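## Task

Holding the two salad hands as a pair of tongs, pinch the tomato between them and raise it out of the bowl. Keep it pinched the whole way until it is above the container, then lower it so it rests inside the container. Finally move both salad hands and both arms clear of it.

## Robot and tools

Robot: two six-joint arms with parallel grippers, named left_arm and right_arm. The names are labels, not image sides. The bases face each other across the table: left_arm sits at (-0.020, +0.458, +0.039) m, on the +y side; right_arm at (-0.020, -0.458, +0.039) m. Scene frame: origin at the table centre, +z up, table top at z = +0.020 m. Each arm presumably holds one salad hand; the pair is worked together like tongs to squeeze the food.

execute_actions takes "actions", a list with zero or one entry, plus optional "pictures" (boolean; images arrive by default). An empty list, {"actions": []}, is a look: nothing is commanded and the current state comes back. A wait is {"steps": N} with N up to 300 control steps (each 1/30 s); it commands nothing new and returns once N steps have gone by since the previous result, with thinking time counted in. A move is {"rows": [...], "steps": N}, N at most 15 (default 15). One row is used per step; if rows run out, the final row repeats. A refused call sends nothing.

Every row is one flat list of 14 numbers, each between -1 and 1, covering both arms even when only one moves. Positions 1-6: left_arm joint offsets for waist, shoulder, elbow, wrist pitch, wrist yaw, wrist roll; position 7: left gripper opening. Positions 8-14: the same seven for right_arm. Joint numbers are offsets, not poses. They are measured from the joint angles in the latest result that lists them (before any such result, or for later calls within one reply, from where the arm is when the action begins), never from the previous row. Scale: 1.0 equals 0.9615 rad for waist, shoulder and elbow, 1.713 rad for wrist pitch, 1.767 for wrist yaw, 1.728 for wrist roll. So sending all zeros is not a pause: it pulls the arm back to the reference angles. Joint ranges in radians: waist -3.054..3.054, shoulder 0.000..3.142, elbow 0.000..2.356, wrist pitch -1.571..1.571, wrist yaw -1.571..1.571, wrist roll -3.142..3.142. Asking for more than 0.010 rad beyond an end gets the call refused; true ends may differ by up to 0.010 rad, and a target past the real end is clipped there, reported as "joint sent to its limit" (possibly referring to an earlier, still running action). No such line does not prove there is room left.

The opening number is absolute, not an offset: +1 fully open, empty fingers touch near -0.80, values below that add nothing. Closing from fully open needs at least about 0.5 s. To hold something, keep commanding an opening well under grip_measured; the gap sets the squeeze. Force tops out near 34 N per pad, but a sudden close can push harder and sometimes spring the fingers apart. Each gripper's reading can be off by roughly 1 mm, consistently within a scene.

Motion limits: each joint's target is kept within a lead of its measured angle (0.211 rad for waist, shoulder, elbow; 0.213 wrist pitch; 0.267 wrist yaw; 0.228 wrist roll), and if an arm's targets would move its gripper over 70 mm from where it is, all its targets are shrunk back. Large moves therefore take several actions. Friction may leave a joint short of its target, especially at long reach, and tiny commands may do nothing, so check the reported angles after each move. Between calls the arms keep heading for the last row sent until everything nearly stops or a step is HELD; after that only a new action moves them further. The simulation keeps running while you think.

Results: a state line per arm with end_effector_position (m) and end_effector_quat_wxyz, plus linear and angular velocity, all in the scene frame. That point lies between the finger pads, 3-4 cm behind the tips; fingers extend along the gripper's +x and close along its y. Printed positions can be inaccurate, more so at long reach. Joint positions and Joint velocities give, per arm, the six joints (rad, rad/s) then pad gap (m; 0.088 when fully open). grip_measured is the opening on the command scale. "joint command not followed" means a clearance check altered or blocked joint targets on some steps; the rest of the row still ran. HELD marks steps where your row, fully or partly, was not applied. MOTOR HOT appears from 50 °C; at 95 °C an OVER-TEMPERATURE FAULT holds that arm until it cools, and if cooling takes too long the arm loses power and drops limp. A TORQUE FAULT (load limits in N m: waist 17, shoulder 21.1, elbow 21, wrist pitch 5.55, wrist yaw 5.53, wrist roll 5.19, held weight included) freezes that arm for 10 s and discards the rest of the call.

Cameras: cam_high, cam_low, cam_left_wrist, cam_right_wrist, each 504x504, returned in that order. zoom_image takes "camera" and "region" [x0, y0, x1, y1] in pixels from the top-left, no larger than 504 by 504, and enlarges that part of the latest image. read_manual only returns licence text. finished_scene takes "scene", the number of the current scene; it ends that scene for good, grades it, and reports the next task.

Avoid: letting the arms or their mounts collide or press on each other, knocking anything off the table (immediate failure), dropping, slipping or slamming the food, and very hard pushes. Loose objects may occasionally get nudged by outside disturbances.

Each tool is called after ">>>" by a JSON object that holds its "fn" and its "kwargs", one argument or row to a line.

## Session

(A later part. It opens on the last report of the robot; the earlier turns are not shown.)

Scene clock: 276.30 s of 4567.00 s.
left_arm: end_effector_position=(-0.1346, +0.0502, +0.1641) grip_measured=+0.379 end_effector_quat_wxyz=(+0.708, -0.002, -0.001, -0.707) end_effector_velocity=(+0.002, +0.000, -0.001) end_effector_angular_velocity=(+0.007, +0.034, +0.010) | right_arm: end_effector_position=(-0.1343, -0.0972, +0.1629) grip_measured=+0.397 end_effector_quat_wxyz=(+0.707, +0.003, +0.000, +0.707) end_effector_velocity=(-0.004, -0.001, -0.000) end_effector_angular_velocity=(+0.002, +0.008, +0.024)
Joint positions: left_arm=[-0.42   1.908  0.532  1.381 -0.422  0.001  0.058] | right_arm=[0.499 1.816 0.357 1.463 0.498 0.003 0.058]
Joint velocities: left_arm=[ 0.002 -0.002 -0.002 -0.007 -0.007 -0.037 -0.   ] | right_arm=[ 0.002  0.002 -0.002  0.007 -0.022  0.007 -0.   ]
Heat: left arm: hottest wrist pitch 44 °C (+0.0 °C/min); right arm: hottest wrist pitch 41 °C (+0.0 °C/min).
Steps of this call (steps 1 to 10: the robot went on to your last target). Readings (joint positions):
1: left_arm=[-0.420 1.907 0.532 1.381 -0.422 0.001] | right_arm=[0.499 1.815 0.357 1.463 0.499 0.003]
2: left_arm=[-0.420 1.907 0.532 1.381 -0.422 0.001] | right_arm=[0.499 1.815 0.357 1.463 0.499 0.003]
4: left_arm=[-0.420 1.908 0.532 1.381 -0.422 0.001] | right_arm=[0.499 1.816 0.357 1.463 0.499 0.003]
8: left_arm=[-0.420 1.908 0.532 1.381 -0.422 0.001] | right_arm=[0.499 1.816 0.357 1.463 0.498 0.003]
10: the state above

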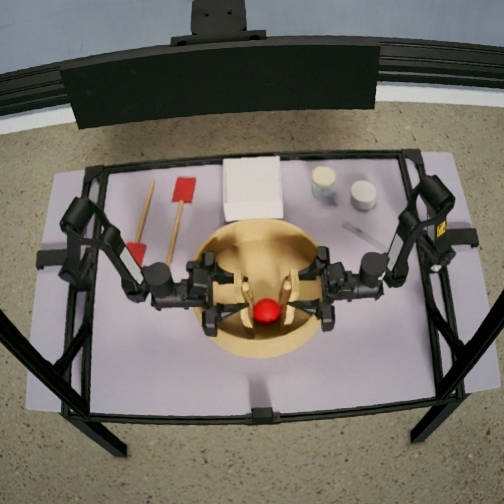

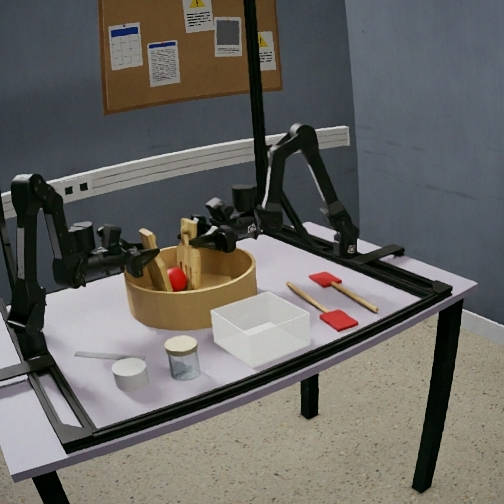

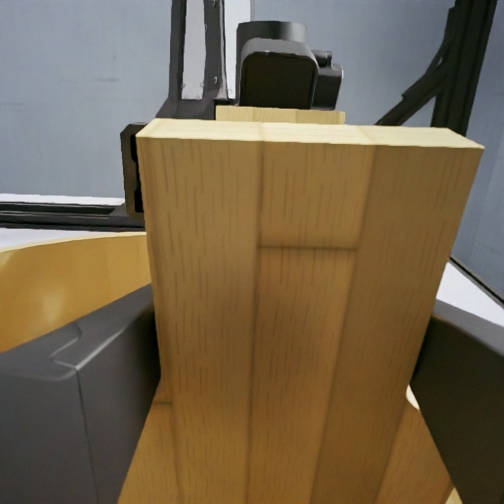

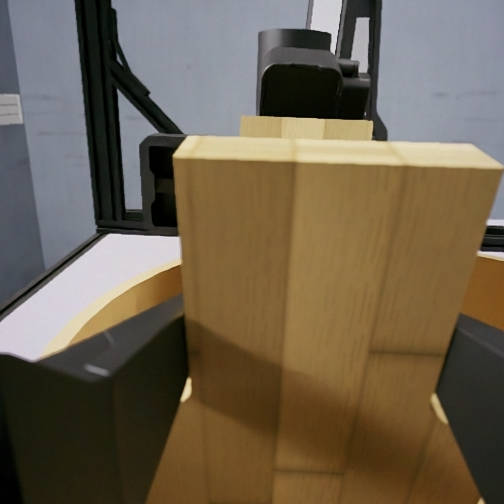

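>>> {"fn": "execute_actions", "kwargs": {
  "actions": [
    {"rows":[[0.004,0.005,0.016,0.004,0,0,-1,-0.004,0.005,0.016,0.004,0,0,-1],[0.006,0.008,0.026,0.005,0,0,-1,-0.006,0.008,0.026,0.005,0,0,-1],[0.006,0,0.028,0.002,0,0,-1,-0.006,-0.003,0.028,0,0,0,-1],[0.006,-0.025,0.031,-0.013,0,0,-1,-0.006,-0.035,0.031,-0.019,0,0,-1],[0.006,-0.05,0.034,-0.028,0,0,-1,-0.006,-0.067,0.035,-0.038,0,0,-1],[0.006,-0.074,0.038,-0.043,0,0,-1,-0.006,-0.098,0.039,-0.057,0,0,-1],[0.006,-0.098,0.042,-0.058,0,0.001,-1,-0.006,-0.129,0.044,-0.076,0,-0.001,-1],[0.006,-0.122,0.046,-0.073,0,0.002,-1,-0.006,-0.159,0.05,-0.095,0,-0.002,-1],[0.006,-0.145,0.051,-0.088,0,0.003,-1,-0.006,-0.188,0.056,-0.114,0,-0.003,-1],[0.006,-0.167,0.057,-0.102,0,0.004,-1,-0.006,-0.216,0.063,-0.132,0,-0.005,-1],[0.006,-0.189,0.063,-0.117,0,0.005,-1,-0.006,-0.243,0.071,-0.15,0,-0.006,-1],[0.006,-0.21,0.07,-0.131,0,0.006,-1,-0.006,-0.269,0.079,-0.168,0,-0.007,-1],[0.006,-0.231,0.077,-0.145,0,0.007,-1,-0.006,-0.294,0.088,-0.186,0,-0.008,-1],[0.006,-0.251,0.085,-0.159,0,0.007,-1,-0.006,-0.318,0.097,-0.203,0,-0.009,-1],[0.006,-0.27,0.093,-0.173,0,0.008,-1,-0.006,-0.341,0.106,-0.22,0,-0.01,-1]],"steps":15}
  ],
  "pictures": false
}}

>>> {"fn": "execute_actions", "kwargs": {
  "actions": [
    {"steps":15}
  ]
}}

>>> {"fn": "zoom_image", "kwargs": {
  "camera": "cam_low",
  "region": [100,170,260,330]
}}

Scene clock: 291.30 s of 4567.00 s.
left_arm: end_effector_position=(-0.1350, +0.0475, +0.2077) grip_measured=+0.379 end_effector_quat_wxyz=(+0.708, +0.000, -0.004, -0.707) end_effector_velocity=(+0.004, +0.003, +0.152) end_effector_angular_velocity=(-0.038, -0.020, +0.010) | right_arm: end_effector_position=(-0.1342, -0.0949, +0.2077) grip_measured=+0.397 end_effector_quat_wxyz=(+0.708, -0.001, -0.003, +0.707) end_effector_velocity=(-0.000, -0.004, +0.150) end_effector_angular_velocity=(+0.028, -0.036, +0.010)
Joint positions: left_arm=[-0.418  1.718  0.581  1.142 -0.419  0.008  0.058] | right_arm=[ 0.495  1.568  0.414  1.159  0.496 -0.008  0.058]
Joint velocities: left_arm=[ 0.002 -0.593  0.173 -0.725 -0.007  0.037 -0.   ] | right_arm=[ 0.002 -0.72   0.212 -0.901 -0.007 -0.051 -0.   ]
Heat: left arm: hottest wrist pitch 44 °C (+0.0 °C/min); right arm: hottest wrist pitch 40 °C (-2.0 °C/min).
Steps of this call (steps 1 to 15: the robot went on to your last target; steps 16 to 435: nothing new was sent; steps 436 to 450: all 15 steps of this action). Readings (joint positions):
436: left_arm=[-0.418 1.912 0.537 1.381 -0.419 0.001] | right_arm=[0.495 1.821 0.365 1.464 0.496 0.003]
437: left_arm=[-0.418 1.912 0.538 1.381 -0.419 0.001] | right_arm=[0.495 1.821 0.365 1.464 0.496 0.003]
439: left_arm=[-0.418 1.911 0.540 1.379 -0.419 0.001] | right_arm=[0.495 1.818 0.367 1.460 0.496 0.003]
443: left_arm=[-0.418 1.865 0.551 1.307 -0.419 0.001] | right_arm=[0.495 1.750 0.378 1.367 0.496 0.003]
450: the state above

Scene clock: 291.80 s of 4567.00 s.
left_arm: end_effector_position=(-0.1351, +0.0475, +0.2242) grip_measured=+0.379 end_effector_quat_wxyz=(+0.708, -0.004, -0.007, -0.707) end_effector_velocity=(+0.002, +0.000, -0.004) end_effector_angular_velocity=(+0.020, -0.001, +0.010) | right_arm: end_effector_position=(-0.1344, -0.0950, +0.2241) grip_measured=+0.397 end_effector_quat_wxyz=(+0.708, +0.004, -0.007, +0.707) end_effector_velocity=(-0.002, -0.001, -0.004) end_effector_angular_velocity=(-0.019, -0.033, +0.009)
Joint positions: left_arm=[-0.418  1.665  0.602  1.081 -0.42   0.012  0.058] | right_arm=[ 0.496  1.503  0.438  1.082  0.497 -0.012  0.058]
Joint velocities: left_arm=[ 0.002 -0.002 -0.002 -0.022 -0.007 -0.007  0.   ] | right_arm=[ 0.002 -0.002 -0.002 -0.022 -0.007 -0.022 -0.   ]
Heat: left arm: hottest wrist pitch 44 °C (+0.0 °C/min); right arm: hottest wrist pitch 41 °C (-1.0 °C/min).
Steps of this call (steps 1 to 15: the robot went on to your last target). Readings (joint positions):
1: left_arm=[-0.418 1.701 0.586 1.124 -0.419 0.009] | right_arm=[0.495 1.548 0.420 1.136 0.496 -0.009]
2: left_arm=[-0.418 1.688 0.590 1.112 -0.419 0.010] | right_arm=[0.495 1.532 0.425 1.121 0.497 -0.010]
4: left_arm=[-0.418 1.671 0.597 1.098 -0.419 0.011] | right_arm=[0.496 1.514 0.432 1.102 0.497 -0.011]
8: left_arm=[-0.418 1.665 0.601 1.085 -0.420 0.012] | right_arm=[0.496 1.506 0.436 1.087 0.497 -0.012]
15: the state above

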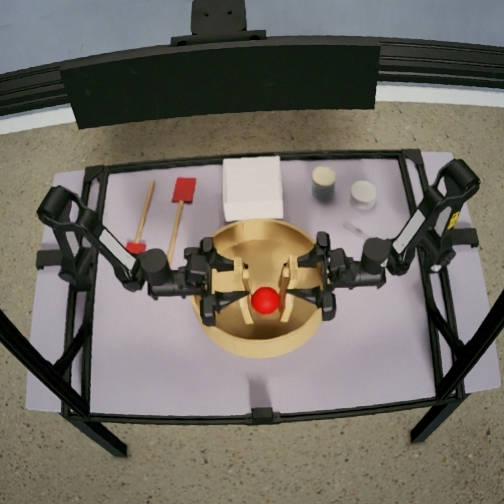

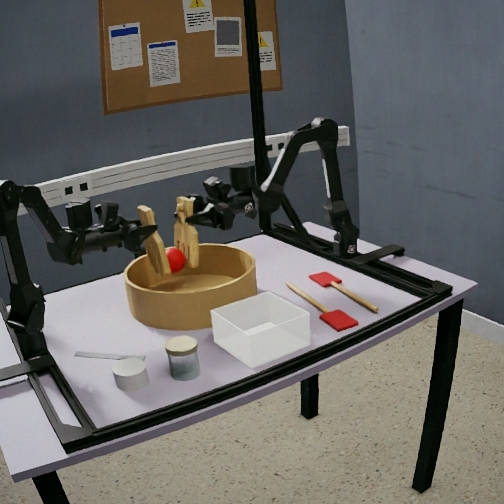

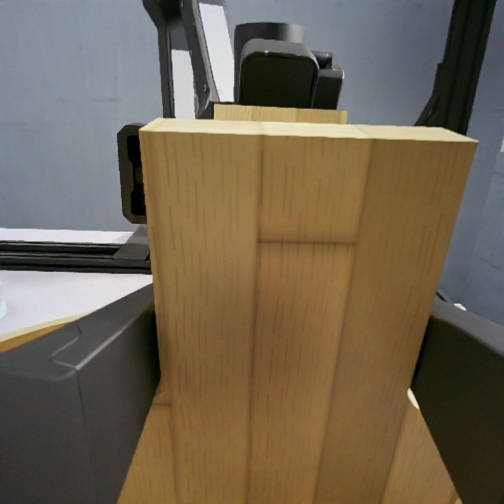

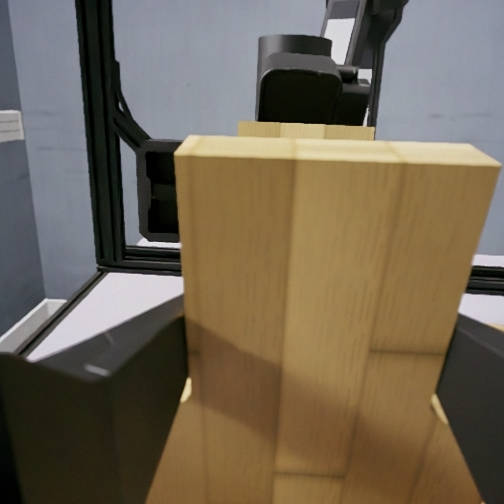

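Region (100, 170, 260, 330) of cam_low's 504x504 image, scaled by 3.150, with more detail than that image has.

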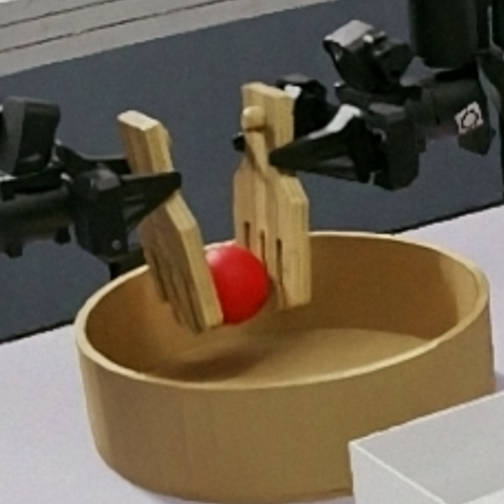

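>>> {"fn": "execute_actions", "kwargs": {
  "actions": [
    {"rows":[[0.004,-0.012,0.014,0,0,0,-1,-0.004,-0.013,0.014,-0.001,0,0,-1],[0.004,-0.027,0.02,-0.01,0,0,-1,-0.004,-0.031,0.021,-0.013,0,0,-1],[0.004,-0.043,0.027,-0.021,0,0.001,-1,-0.004,-0.049,0.029,-0.025,0,-0.001,-1],[0.004,-0.058,0.034,-0.031,0,0.002,-1,-0.004,-0.067,0.037,-0.038,0,-0.002,-1],[0.004,-0.073,0.041,-0.042,0,0.003,-1,-0.004,-0.084,0.046,-0.05,0,-0.003,-1],[0.004,-0.088,0.049,-0.052,0,0.004,-1,-0.004,-0.101,0.055,-0.063,0,-0.004,-1],[0.004,-0.102,0.057,-0.063,0,0.005,-1,-0.004,-0.117,0.065,-0.075,0,-0.005,-1],[0.004,-0.116,0.065,-0.073,0,0.006,-1,-0.004,-0.133,0.075,-0.088,0,-0.006,-1],[0.004,-0.13,0.074,-0.084,0,0.006,-1,-0.004,-0.148,0.085,-0.1,0,-0.007,-1],[0.004,-0.143,0.083,-0.094,0,0.007,-1,-0.004,-0.163,0.096,-0.113,0,-0.008,-1],[0.004,-0.156,0.092,-0.105,0,0.007,-1,-0.004,-0.177,0.107,-0.125,0,-0.009,-1],[0.004,-0.168,0.102,-0.116,0,0.008,-1,-0.004,-0.191,0.119,-0.138,0,-0.01,-1]],"steps":15}
  ],
  "pictures": false
}}

>>> {"fn": "execute_actions", "kwargs": {
  "actions": [
    {"steps":12}
  ]
}}

Scene clock: 303.23 s of 4567.00 s.
left_arm: end_effector_position=(-0.1342, +0.0484, +0.2758) grip_measured=+0.379 end_effector_quat_wxyz=(+0.708, -0.020, -0.018, -0.706) end_effector_velocity=(+0.005, +0.005, +0.086) end_effector_angular_velocity=(-0.118, +0.046, +0.010) | right_arm: end_effector_position=(-0.1334, -0.0961, +0.2755) grip_measured=+0.397 end_effector_quat_wxyz=(+0.708, +0.019, -0.018, +0.706) end_effector_velocity=(+0.003, -0.005, +0.082) end_effector_angular_velocity=(+0.110, +0.037, +0.004)
Joint positions: left_arm=[-0.417  1.524  0.682  0.902 -0.42   0.022  0.058] | right_arm=[ 0.494  1.341  0.531  0.869  0.497 -0.026  0.058]
Joint velocities: left_arm=[ 0.002 -0.178  0.12  -0.168 -0.007  0.007 -0.   ] | right_arm=[-0.002 -0.188  0.134 -0.198 -0.007 -0.022 -0.   ]
Heat: left arm: hottest wrist pitch 44 °C (+0.0 °C/min); right arm: hottest wrist pitch 41 °C (+1.0 °C/min).
Steps of this call (steps 1 to 15: the robot went on to your last target; steps 16 to 328: nothing new was sent; steps 329 to 343: all 15 steps of this action). Readings (joint positions):
329: left_arm=[-0.418 1.663 0.606 1.080 -0.420 0.012] | right_arm=[0.496 1.502 0.442 1.082 0.497 -0.013]
330: left_arm=[-0.418 1.662 0.606 1.078 -0.420 0.012] | right_arm=[0.495 1.500 0.442 1.078 0.497 -0.013]
332: left_arm=[-0.418 1.652 0.609 1.055 -0.420 0.012] | right_arm=[0.495 1.486 0.445 1.051 0.497 -0.013]
336: left_arm=[-0.417 1.608 0.629 0.998 -0.420 0.015] | right_arm=[0.494 1.431 0.470 0.983 0.497 -0.017]
343: the state above

Scene clock: 303.63 s of 4567.00 s.
left_arm: end_effector_position=(-0.1341, +0.0485, +0.2770) grip_measured=+0.379 end_effector_quat_wxyz=(+0.708, -0.017, -0.017, -0.706) end_effector_velocity=(+0.000, +0.001, -0.005) end_effector_angular_velocity=(+0.020, -0.001, +0.005) | right_arm: end_effector_position=(-0.1333, -0.0962, +0.2765) grip_measured=+0.397 end_effector_quat_wxyz=(+0.708, +0.015, -0.017, +0.706) end_effector_velocity=(-0.000, +0.000, -0.002) end_effector_angular_velocity=(-0.015, -0.016, +0.005)
Joint positions: left_arm=[-0.417  1.516  0.687  0.881 -0.42   0.023  0.058] | right_arm=[ 0.494  1.332  0.537  0.845  0.497 -0.027  0.058]
Joint velocities: left_arm=[-0.002 -0.002 -0.002 -0.022 -0.007 -0.007  0.   ] | right_arm=[-0.002 -0.002  0.002 -0.022 -0.007 -0.007 -0.   ]
Heat: left arm: hottest wrist pitch 44 °C (+0.0 °C/min); right arm: hottest wrist pitch 41 °C (+1.0 °C/min).
Steps of this call (steps 1 to 12: the robot went on to your last target). Readings (joint positions):
1: left_arm=[-0.417 1.519 0.685 0.897 -0.420 0.022] | right_arm=[0.494 1.336 0.535 0.863 0.497 -0.026]
2: left_arm=[-0.417 1.517 0.687 0.893 -0.420 0.022] | right_arm=[0.494 1.333 0.537 0.858 0.497 -0.026]
4: left_arm=[-0.417 1.516 0.687 0.887 -0.420 0.022] | right_arm=[0.494 1.332 0.537 0.851 0.497 -0.027]
8: left_arm=[-0.417 1.516 0.687 0.882 -0.420 0.023] | right_arm=[0.494 1.332 0.537 0.846 0.497 -0.027]
12: the state above

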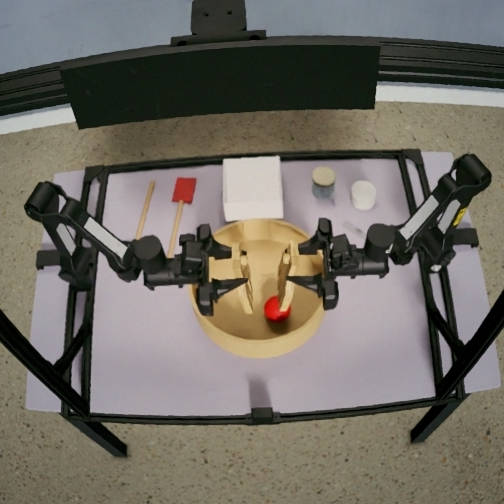

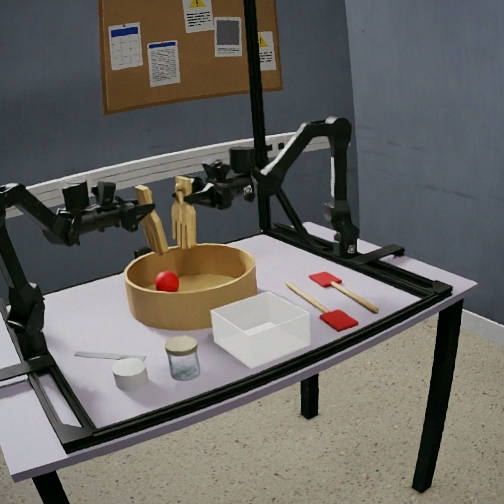

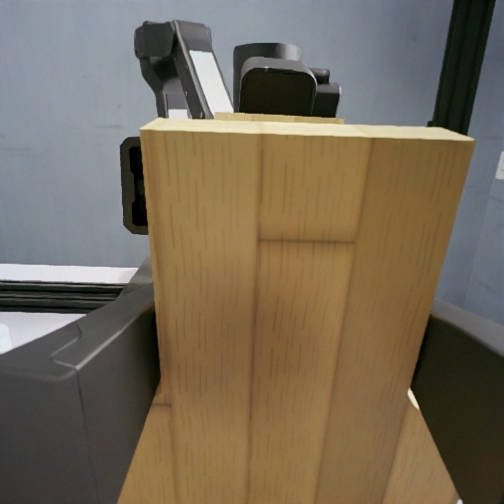

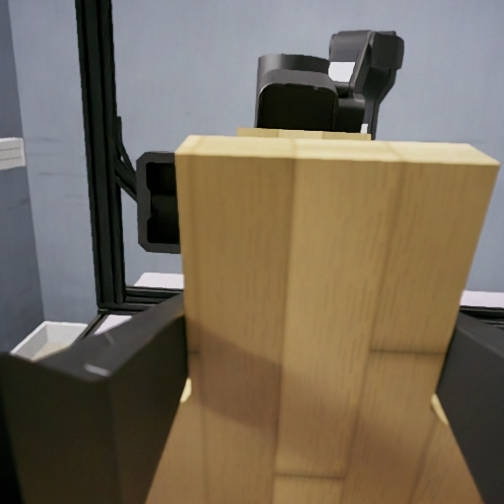

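>>> {"fn": "execute_actions", "kwargs": {
  "actions": [
    {"rows":[[-0.011,-0.028,-0.018,-0.013,-0.005,-0.003,-1,0.031,-0.055,-0.028,-0.022,0.016,0.004,-1],[-0.022,-0.056,-0.037,-0.026,-0.011,-0.006,-1,0.062,-0.11,-0.055,-0.045,0.033,0.008,-1],[-0.033,-0.085,-0.056,-0.038,-0.016,-0.01,-1,0.094,-0.165,-0.083,-0.068,0.05,0.012,-1],[-0.045,-0.116,-0.076,-0.051,-0.023,-0.014,-1,0.127,-0.226,-0.113,-0.09,0.067,0.017,-1]],"steps":15}
  ]
}}

>>> {"fn": "zoom_image", "kwargs": {
  "camera": "cam_high",
  "region": [185,210,335,360]
}}

Scene clock: 316.47 s of 4567.00 s.
left_arm: end_effector_position=(-0.1357, +0.0721, +0.2694) grip_measured=+0.379 end_effector_quat_wxyz=(+0.707, +0.002, -0.000, -0.707) end_effector_velocity=(+0.004, +0.003, -0.011) end_effector_angular_velocity=(+0.033, -0.024, +0.020) | right_arm: end_effector_position=(-0.1363, -0.1420, +0.2717) grip_measured=+0.397 end_effector_quat_wxyz=(+0.706, +0.001, -0.000, +0.708) end_effector_velocity=(+0.001, -0.004, -0.003) end_effector_angular_velocity=(-0.006, -0.012, -0.000)
Joint positions: left_arm=[-0.457  1.419  0.621  0.794 -0.456  0.002  0.058] | right_arm=[ 0.613  1.128  0.438  0.692  0.611 -0.001  0.058]
Joint velocities: left_arm=[-0.002 -0.002 -0.017 -0.022 -0.022  0.007 -0.   ] | right_arm=[ 0.007 -0.017 -0.017 -0.007  0.007 -0.007 -0.   ]
Heat: left arm: hottest wrist pitch 44 °C (+1.0 °C/min); right arm: hottest wrist pitch 41 °C (+2.0 °C/min).
Steps of this call (steps 1 to 30: the robot went on to your last target; steps 31 to 370: nothing new was sent; steps 371 to 385: all 15 steps of this action). Readings (joint positions):
371: left_arm=[-0.417 1.513 0.688 0.877 -0.420 0.023] | right_arm=[0.496 1.325 0.539 0.836 0.501 -0.028]
372: left_arm=[-0.419 1.507 0.685 0.867 -0.422 0.023] | right_arm=[0.506 1.310 0.533 0.818 0.514 -0.026]
374: left_arm=[-0.431 1.477 0.663 0.837 -0.436 0.015] | right_arm=[0.546 1.245 0.499 0.766 0.553 -0.016]
378: left_arm=[-0.455 1.429 0.628 0.805 -0.451 0.005] | right_arm=[0.603 1.146 0.450 0.712 0.596 -0.004]
385: the state above

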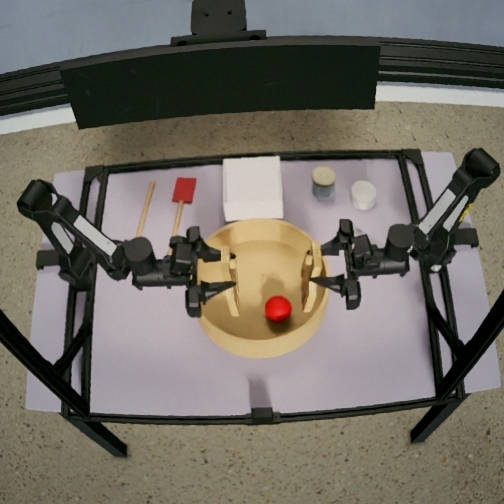

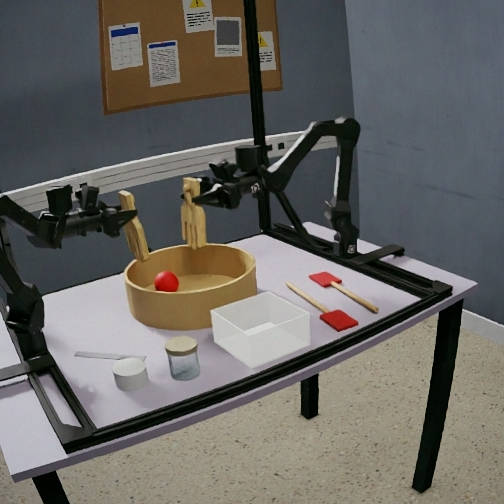

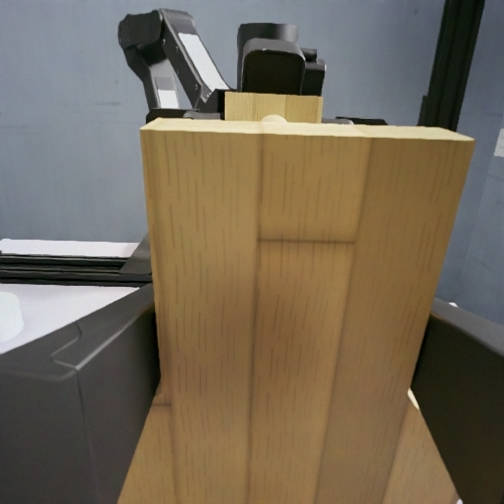

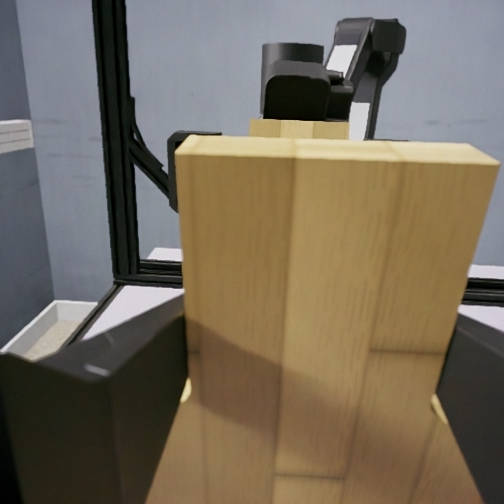

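Region (185, 210, 335, 360) of cam_high's 504x504 image, scaled by 3.360, with more detail than that image has.

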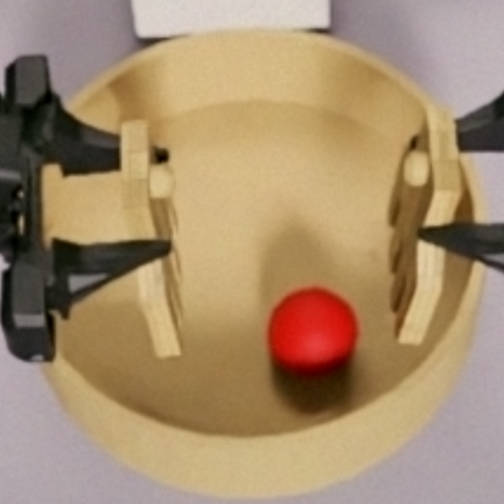

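>>> {"fn": "execute_actions", "kwargs": {
  "actions": [
    {"rows":[[0,0.024,-0.022,0.027,0,0,-1,0,0.024,-0.027,0.03,0,0,-1],[0,0.05,-0.042,0.054,0,0,-1,0,0.05,-0.052,0.059,0,0,-1],[0,0.077,-0.061,0.081,0,0,-1,0,0.078,-0.076,0.089,0,0,-1],[0,0.106,-0.079,0.109,0,0,-1,0,0.108,-0.098,0.118,0,0,-1],[0,0.137,-0.095,0.136,0,0,-1,0,0.14,-0.119,0.148,0,0,-1],[0,0.17,-0.11,0.163,0,0,-1,0,0.174,-0.138,0.177,0,0,-1],[0,0.204,-0.124,0.19,0,0,-1,0,0.21,-0.155,0.207,0,0,-1],[0,0.24,-0.137,0.217,0,0,-1,0,0.247,-0.171,0.236,0,0,-1],[0,0.277,-0.148,0.244,0,0,-1,0,0.286,-0.185,0.266,0,0,-1],[0,0.316,-0.158,0.272,0,0,-1,0,0.327,-0.198,0.295,0,0,-1],[0,0.356,-0.167,0.299,0,0,-1,0,0.369,-0.209,0.325,0,0,-1],[0,0.398,-0.175,0.326,0,0,-1,0,0.413,-0.219,0.354,0,0,-1],[0,0.441,-0.182,0.353,0,0,-1,0,0.459,-0.228,0.384,0,0,-1],[0,0.488,-0.189,0.382,0,0,-1,0,0.508,-0.236,0.415,0,0,-1]],"steps":15}
  ],
  "pictures": false
}}

>>> {"fn": "execute_actions", "kwargs": {
  "actions": [
    {"steps":20}
  ]
}}

Scene clock: 328.30 s of 4567.00 s.
left_arm: end_effector_position=(-0.1361, +0.0717, +0.1740) grip_measured=+0.379 end_effector_quat_wxyz=(+0.707, -0.001, -0.001, -0.708) end_effector_velocity=(+0.005, +0.011, -0.247) end_effector_angular_velocity=(+0.287, -0.134, +0.005) | right_arm: end_effector_position=(-0.1341, -0.1410, +0.1903) grip_measured=+0.397 end_effector_quat_wxyz=(+0.711, +0.006, -0.002, +0.703) end_effector_velocity=(+0.031, +0.005, -0.171) end_effector_angular_velocity=(-0.164, -0.148, -0.166)
Joint positions: left_arm=[-0.458  1.809  0.46   1.352 -0.457  0.001  0.058] | right_arm=[ 0.609  1.53   0.24   1.304  0.621 -0.003  0.058]
Joint velocities: left_arm=[-0.002  0.926 -0.178  0.784 -0.007 -0.007 -0.   ] | right_arm=[-0.042  0.95  -0.193  0.945  0.125 -0.037  0.   ]
Heat: left arm: hottest wrist pitch 43 °C (-1.0 °C/min); right arm: hottest wrist pitch 40 °C (+0.0 °C/min).
Steps of this call (steps 1 to 15: the robot went on to your last target; steps 16 to 340: nothing new was sent; steps 341 to 355: all 15 steps of this action). Readings (joint positions):
341: left_arm=[-0.458 1.418 0.617 0.798 -0.457 0.001] | right_arm=[0.614 1.127 0.434 0.697 0.612 0.000]
342: left_arm=[-0.458 1.424 0.612 0.820 -0.457 0.001] | right_arm=[0.614 1.134 0.427 0.722 0.612 0.001]
344: left_arm=[-0.458 1.451 0.594 0.886 -0.457 0.001] | right_arm=[0.614 1.163 0.404 0.793 0.612 0.001]
348: left_arm=[-0.458 1.558 0.537 1.043 -0.457 0.001] | right_arm=[0.614 1.274 0.330 0.962 0.612 0.001]
355: the state above

Scene clock: 328.97 s of 4567.00 s.
left_arm: end_effector_position=(-0.1353, +0.0732, +0.1633) grip_measured=+0.379 end_effector_quat_wxyz=(+0.707, -0.006, -0.004, -0.707) end_effector_velocity=(+0.000, +0.000, +0.002) end_effector_angular_velocity=(-0.007, +0.010, -0.005) | right_arm: end_effector_position=(-0.1325, -0.1417, +0.1795) grip_measured=+0.397 end_effector_quat_wxyz=(+0.712, +0.006, -0.002, +0.702) end_effector_velocity=(-0.002, -0.000, -0.004) end_effector_angular_velocity=(-0.018, -0.035, +0.019)
Joint positions: left_arm=[-0.458  1.876  0.445  1.445 -0.457  0.004  0.058] | right_arm=[ 0.606  1.607  0.221  1.401  0.62  -0.003  0.058]
Joint velocities: left_arm=[ 0.002 -0.002 -0.002  0.007  0.007 -0.007 -0.   ] | right_arm=[-0.002 -0.002 -0.002 -0.022 -0.022 -0.022 -0.   ]
Heat: left arm: hottest wrist pitch 43 °C (-1.0 °C/min); right arm: hottest wrist pitch 40 °C (+0.0 °C/min).
Steps of this call (steps 1 to 20: the robot went on to your last target). Readings (joint positions):
1: left_arm=[-0.458 1.835 0.454 1.374 -0.457 0.001] | right_arm=[0.608 1.556 0.234 1.329 0.622 -0.003]
2: left_arm=[-0.458 1.852 0.449 1.402 -0.457 0.003] | right_arm=[0.607 1.574 0.230 1.350 0.622 -0.002]
4: left_arm=[-0.458 1.863 0.447 1.421 -0.457 0.004] | right_arm=[0.606 1.591 0.225 1.375 0.621 -0.002]
8: left_arm=[-0.458 1.872 0.446 1.439 -0.457 0.004] | right_arm=[0.606 1.602 0.222 1.395 0.621 -0.003]
20: the state above

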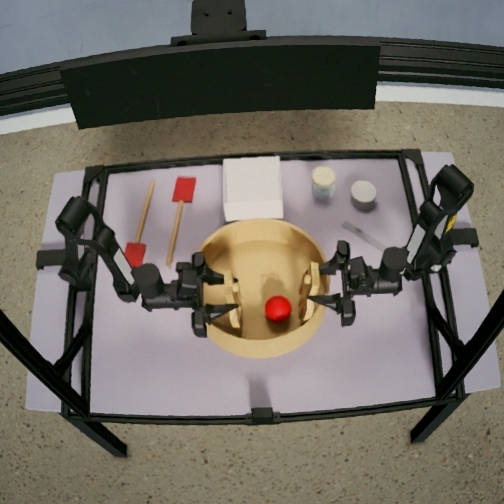

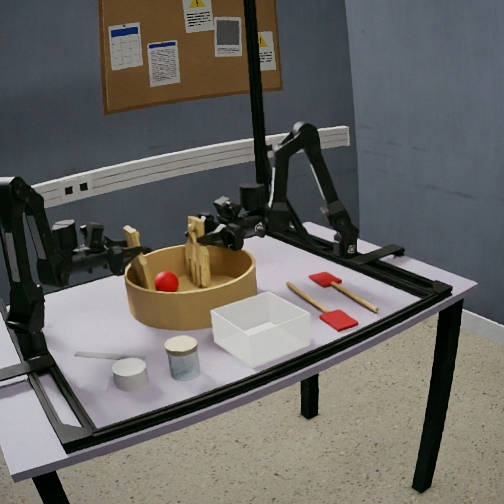

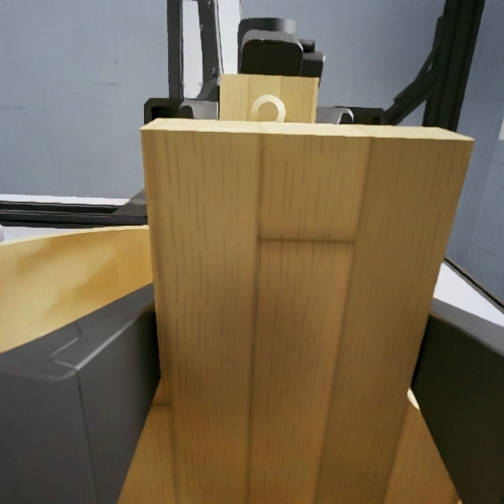

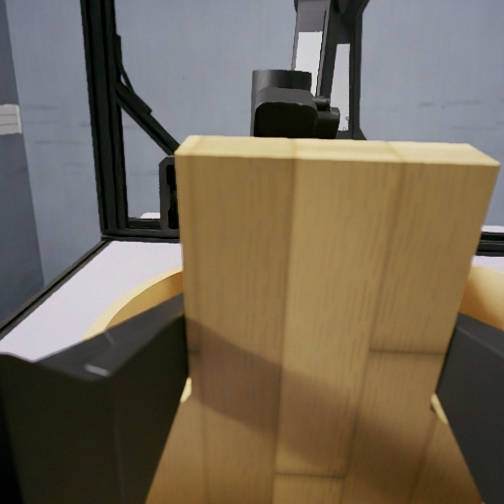

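>>> {"fn": "execute_actions", "kwargs": {
  "actions": [
    {"rows":[[0.015,-0.01,0.008,-0.005,0.008,0,-1,-0.02,0.015,0.008,0.002,-0.012,0,-1],[0.03,-0.01,0.016,-0.012,0.016,0,-1,-0.038,0.03,0.018,0.004,-0.024,0,-1],[0.045,-0.008,0.026,-0.023,0.024,0,-1,-0.052,0.046,0.03,0.006,-0.033,0,-1],[0.045,-0.006,0.026,-0.023,0.024,0,-1,-0.064,0.062,0.043,0.008,-0.04,0,-1],[0.045,-0.006,0.026,-0.023,0.024,0,-1,-0.075,0.078,0.056,0.01,-0.046,0,-1],[0.045,-0.006,0.026,-0.023,0.024,0,-1,-0.085,0.094,0.069,0.012,-0.052,0,-1],[0.045,-0.006,0.026,-0.023,0.024,0,-1,-0.095,0.11,0.082,0.013,-0.058,0,-1],[0.045,-0.006,0.026,-0.023,0.024,0,-1,-0.105,0.126,0.095,0.014,-0.063,0,-1],[0.045,-0.006,0.026,-0.023,0.024,0,-1,-0.115,0.142,0.108,0.015,-0.069,0,-1],[0.045,-0.006,0.026,-0.023,0.024,0,-1,-0.124,0.158,0.121,0.016,-0.074,0,-1],[0.045,-0.006,0.026,-0.023,0.024,0,-1,-0.133,0.174,0.134,0.017,-0.079,0,-1],[0.045,-0.006,0.026,-0.023,0.024,0,-1,-0.142,0.19,0.147,0.018,-0.084,0,-1],[0.045,-0.006,0.026,-0.023,0.024,0,-1,-0.151,0.205,0.16,0.019,-0.089,0,-1],[0.045,-0.006,0.026,-0.023,0.024,0,-1,-0.159,0.22,0.173,0.02,-0.094,0,-1],[0.045,-0.006,0.026,-0.023,0.024,0,-1,-0.167,0.234,0.186,0.021,-0.098,0,-1]],"steps":15}
  ],
  "pictures": false
}}

>>> {"fn": "execute_actions", "kwargs": {
  "actions": [
    {"steps":25}
  ]
}}

>>> {"fn": "zoom_image", "kwargs": {
  "camera": "cam_high",
  "region": [205,240,315,350]
}}

Scene clock: 347.43 s of 4567.00 s.
left_arm: end_effector_position=(-0.1304, +0.0654, +0.1630) grip_measured=+0.379 end_effector_quat_wxyz=(+0.704, -0.001, -0.001, -0.710) end_effector_velocity=(-0.000, -0.000, -0.002) end_effector_angular_velocity=(+0.007, -0.010, +0.005) | right_arm: end_effector_position=(-0.1273, -0.0952, +0.1651) grip_measured=+0.397 end_effector_quat_wxyz=(+0.708, -0.004, +0.000, +0.706) end_effector_velocity=(+0.007, +0.113, -0.036) end_effector_angular_velocity=(-0.025, -0.018, +0.020)
Joint positions: left_arm=[-0.424  1.874  0.465  1.413 -0.415  0.001  0.058] | right_arm=[ 0.47   1.786  0.355  1.425  0.473 -0.002  0.058]
Joint velocities: left_arm=[-0.002  0.002  0.002 -0.007 -0.007  0.007 -0.   ] | right_arm=[-0.252  0.432  0.369  0.037 -0.271 -0.007 -0.   ]
Heat: left arm: hottest wrist pitch 43 °C (-1.0 °C/min); right arm: hottest wrist pitch 40 °C (+0.0 °C/min).
Steps of this call (steps 1 to 15: the robot went on to your last target; steps 16 to 539: nothing new was sent; steps 540 to 554: all 15 steps of this action). Readings (joint positions):
540: left_arm=[-0.457 1.878 0.444 1.449 -0.455 0.004] | right_arm=[0.604 1.608 0.219 1.401 0.615 -0.002]
541: left_arm=[-0.454 1.877 0.445 1.447 -0.449 0.004] | right_arm=[0.598 1.611 0.219 1.401 0.604 -0.002]
543: left_arm=[-0.442 1.875 0.452 1.431 -0.431 0.003] | right_arm=[0.578 1.629 0.227 1.402 0.582 -0.002]
547: left_arm=[-0.426 1.874 0.463 1.416 -0.418 0.000] | right_arm=[0.534 1.684 0.268 1.412 0.540 -0.002]
554: the state above

Scene clock: 348.27 s of 4567.00 s.
left_arm: end_effector_position=(-0.1304, +0.0652, +0.1633) grip_measured=+0.379 end_effector_quat_wxyz=(+0.704, -0.002, -0.001, -0.710) end_effector_velocity=(+0.003, +0.002, -0.004) end_effector_angular_velocity=(+0.020, -0.002, +0.020) | right_arm: end_effector_position=(-0.1265, -0.0849, +0.1639) grip_measured=+0.397 end_effector_quat_wxyz=(+0.708, -0.001, -0.001, +0.706) end_effector_velocity=(+0.000, -0.000, +0.002) end_effector_angular_velocity=(+0.007, +0.011, +0.005)
Joint positions: left_arm=[-0.423  1.874  0.465  1.412 -0.414  0.001  0.058] | right_arm=[ 0.448  1.822  0.389  1.433  0.451 -0.002  0.058]
Joint velocities: left_arm=[-0.002 -0.007 -0.007 -0.022 -0.022 -0.007 -0.   ] | right_arm=[-0.002 -0.002 -0.002  0.007 -0.007  0.007 -0.   ]
Heat: left arm: hottest wrist pitch 43 °C (-1.0 °C/min); right arm: hottest wrist pitch 40 °C (+0.0 °C/min).
Steps of this call (steps 1 to 25: the robot went on to your last target). Readings (joint positions):
1: left_arm=[-0.424 1.874 0.465 1.413 -0.415 0.001] | right_arm=[0.463 1.799 0.366 1.428 0.467 -0.002]
2: left_arm=[-0.424 1.874 0.465 1.413 -0.415 0.001] | right_arm=[0.458 1.806 0.374 1.430 0.462 -0.002]
4: left_arm=[-0.424 1.874 0.465 1.413 -0.415 0.001] | right_arm=[0.452 1.815 0.383 1.432 0.456 -0.002]
8: left_arm=[-0.423 1.874 0.465 1.413 -0.414 0.001] | right_arm=[0.449 1.820 0.388 1.433 0.452 -0.002]
25: the state above

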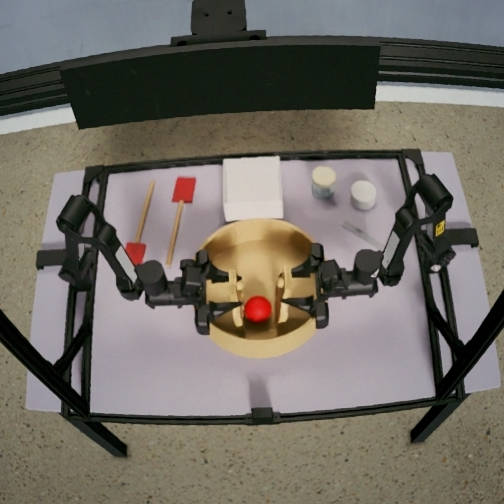

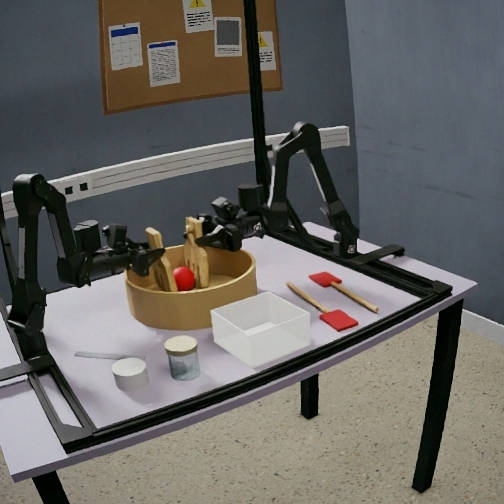

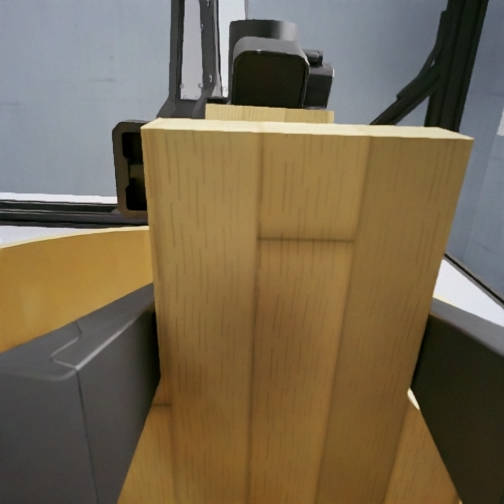

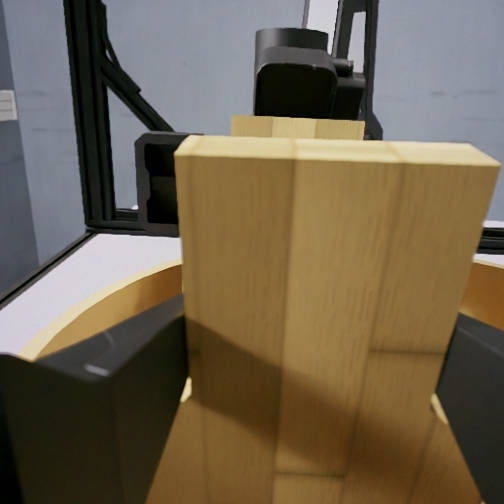

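Region (205, 240, 315, 350) of cam_high's 504x504 image, scaled by 4.582, with more detail than that image has.

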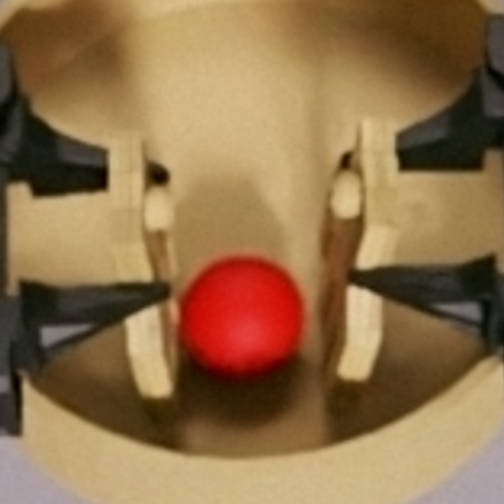

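>>> {"fn": "execute_actions", "kwargs": {
  "actions": []
}}

Scene clock: 359.40 s of 4567.00 s.
left_arm: end_effector_position=(-0.1299, +0.0647, +0.1635) grip_measured=+0.379 end_effector_quat_wxyz=(+0.704, -0.002, -0.001, -0.710) end_effector_velocity=(-0.002, +0.001, -0.001) end_effector_angular_velocity=(+0.007, +0.019, -0.000) | right_arm: end_effector_position=(-0.1265, -0.0845, +0.1641) grip_measured=+0.397 end_effector_quat_wxyz=(+0.708, -0.000, -0.001, +0.706) end_effector_velocity=(+0.000, -0.000, +0.000) end_effector_angular_velocity=(-0.002, +0.006, +0.005)
Joint positions: left_arm=[-0.422  1.873  0.466  1.41  -0.413  0.001  0.058] | right_arm=[ 0.448  1.823  0.391  1.433  0.451 -0.002  0.058]
Joint velocities: left_arm=[-0.007 -0.002 -0.002 -0.007 -0.007 -0.022 -0.   ] | right_arm=[-0.002 -0.007 -0.002 -0.007 -0.007  0.007 -0.   ]
Heat: left arm: hottest wrist pitch 42 °C (-2.0 °C/min); right arm: hottest wrist pitch 41 °C (+0.0 °C/min).
Steps of this call (steps 1 to 15: the robot went on to your last target; steps 16 to 334: nothing new was sent). Readings (joint positions):
1: left_arm=[-0.423 1.874 0.465 1.412 -0.414 0.001] | right_arm=[0.448 1.822 0.389 1.433 0.451 -0.002]
2: left_arm=[-0.423 1.874 0.465 1.412 -0.414 0.001] | right_arm=[0.448 1.822 0.389 1.433 0.451 -0.002]
4: left_arm=[-0.423 1.874 0.465 1.412 -0.414 0.001] | right_arm=[0.448 1.822 0.389 1.433 0.451 -0.002]
8: left_arm=[-0.423 1.874 0.465 1.412 -0.414 0.001] | right_arm=[0.448 1.822 0.389 1.433 0.451 -0.002]
334: the state above
All arms were judged still, so your last target was given up. Only a new action makes them travel on or press farther. Fingers that are still opening or closing keep moving.

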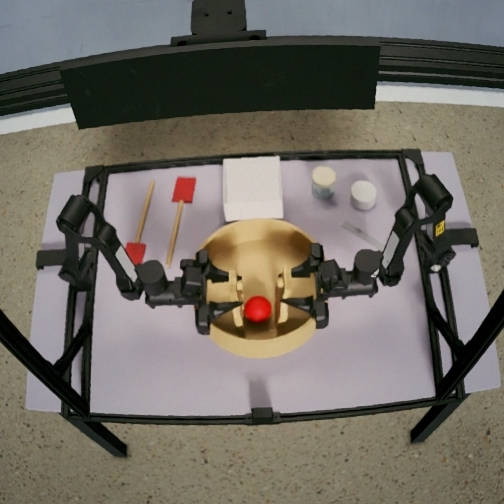

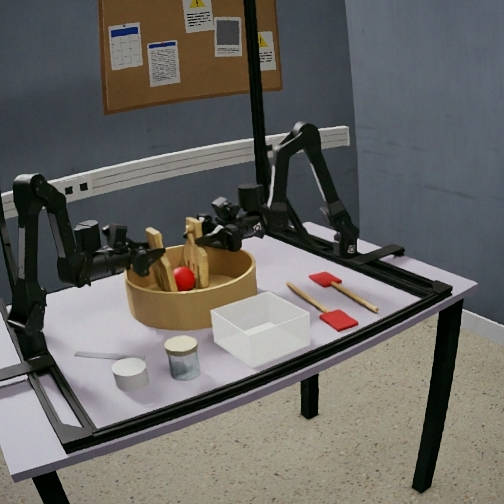

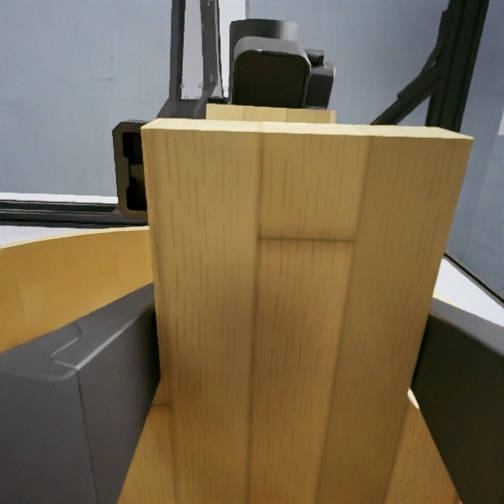

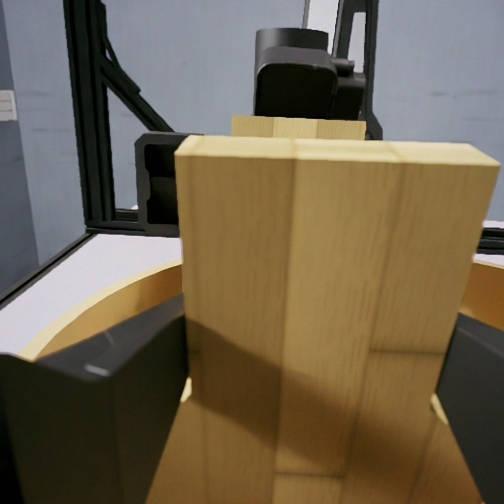

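>>> {"fn": "execute_actions", "kwargs": {
  "actions": [
    {"rows":[[0,0,0,0,0,0,-1,-0.008,0.01,0.017,0,-0.004,0,-1],[0,0,0,0,0,0,-1,-0.008,0.01,0.017,0,-0.004,0,-1],[0,0,0,0,0,0,-1,-0.016,0.02,0.034,-0.003,-0.008,0,-1],[0,0,0,0,0,0,-1,-0.016,0.02,0.034,-0.003,-0.008,0,-1],[0.005,0,0.008,0,0,0,-1,-0.026,0.032,0.056,-0.005,-0.013,0,-1]],"steps":15}
  ]
}}

>>> {"fn": "zoom_image", "kwargs": {
  "camera": "cam_low",
  "region": [100,200,280,340]
}}

Scene clock: 365.63 s of 4567.00 s.
left_arm: end_effector_position=(-0.1298, +0.0645, +0.1638) grip_measured=+0.379 end_effector_quat_wxyz=(+0.704, -0.002, -0.001, -0.710) end_effector_velocity=(+0.003, +0.002, -0.004) end_effector_angular_velocity=(+0.020, -0.002, +0.020) | right_arm: end_effector_position=(-0.1254, -0.0732, +0.1657) grip_measured=+0.397 end_effector_quat_wxyz=(+0.709, +0.003, -0.002, +0.705) end_effector_velocity=(-0.003, +0.001, +0.000) end_effector_angular_velocity=(-0.002, -0.009, +0.019)
Joint positions: left_arm=[-0.421  1.873  0.467  1.41  -0.413  0.001  0.058] | right_arm=[ 0.426  1.846  0.431  1.424  0.431 -0.002  0.058]
Joint velocities: left_arm=[-0.002 -0.007 -0.007 -0.022 -0.022 -0.007 -0.   ] | right_arm=[-0.002 -0.002  0.002 -0.007 -0.022 -0.007  0.   ]
Heat: left arm: hottest wrist pitch 41 °C (-3.0 °C/min); right arm: hottest wrist pitch 41 °C (+0.0 °C/min).
Steps of this call (steps 1 to 172: nothing new was sent; steps 173 to 187: all 15 steps of this action). Readings (joint positions):
173: left_arm=[-0.421 1.873 0.467 1.410 -0.413 0.001] | right_arm=[0.447 1.824 0.392 1.433 0.449 -0.002]
174: left_arm=[-0.421 1.873 0.467 1.410 -0.413 0.001] | right_arm=[0.446 1.824 0.393 1.433 0.448 -0.002]
176: left_arm=[-0.421 1.873 0.467 1.410 -0.413 0.001] | right_arm=[0.442 1.828 0.399 1.431 0.444 -0.002]
180: left_arm=[-0.421 1.873 0.467 1.410 -0.413 0.001] | right_arm=[0.429 1.843 0.425 1.425 0.434 -0.002]
187: the state above

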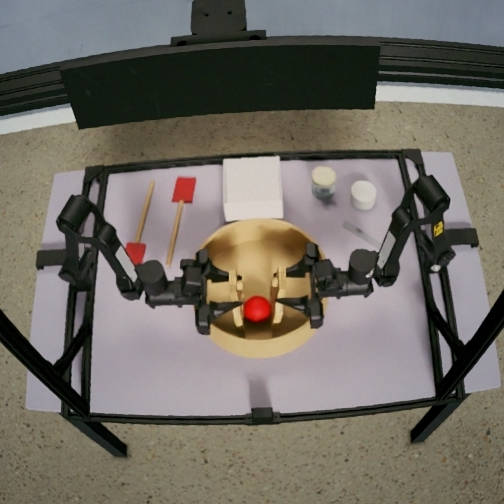

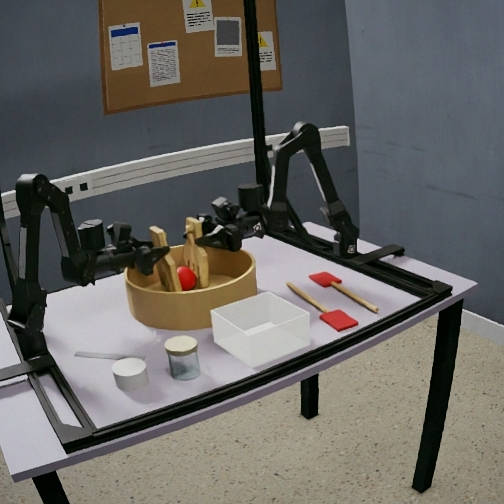

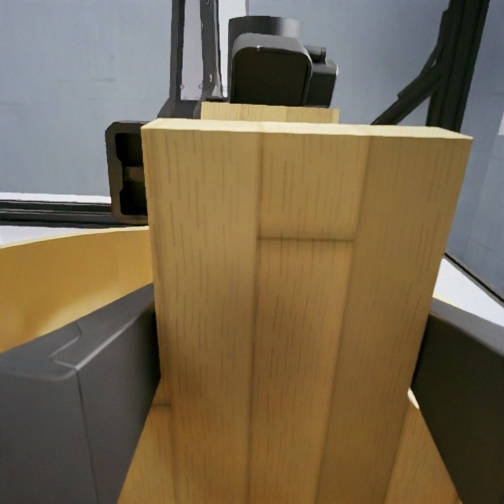

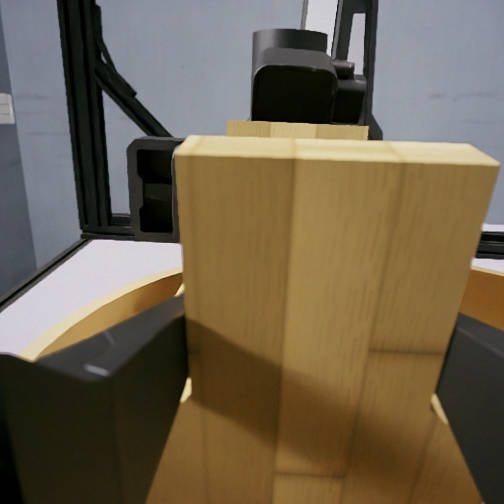

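Region (100, 200, 280, 340) of cam_low's 504x504 image, scaled by 2.800, with more detail than that image has.

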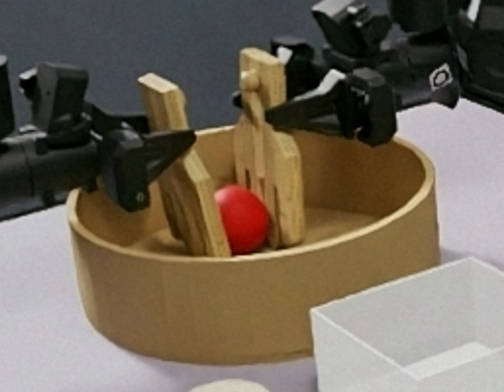

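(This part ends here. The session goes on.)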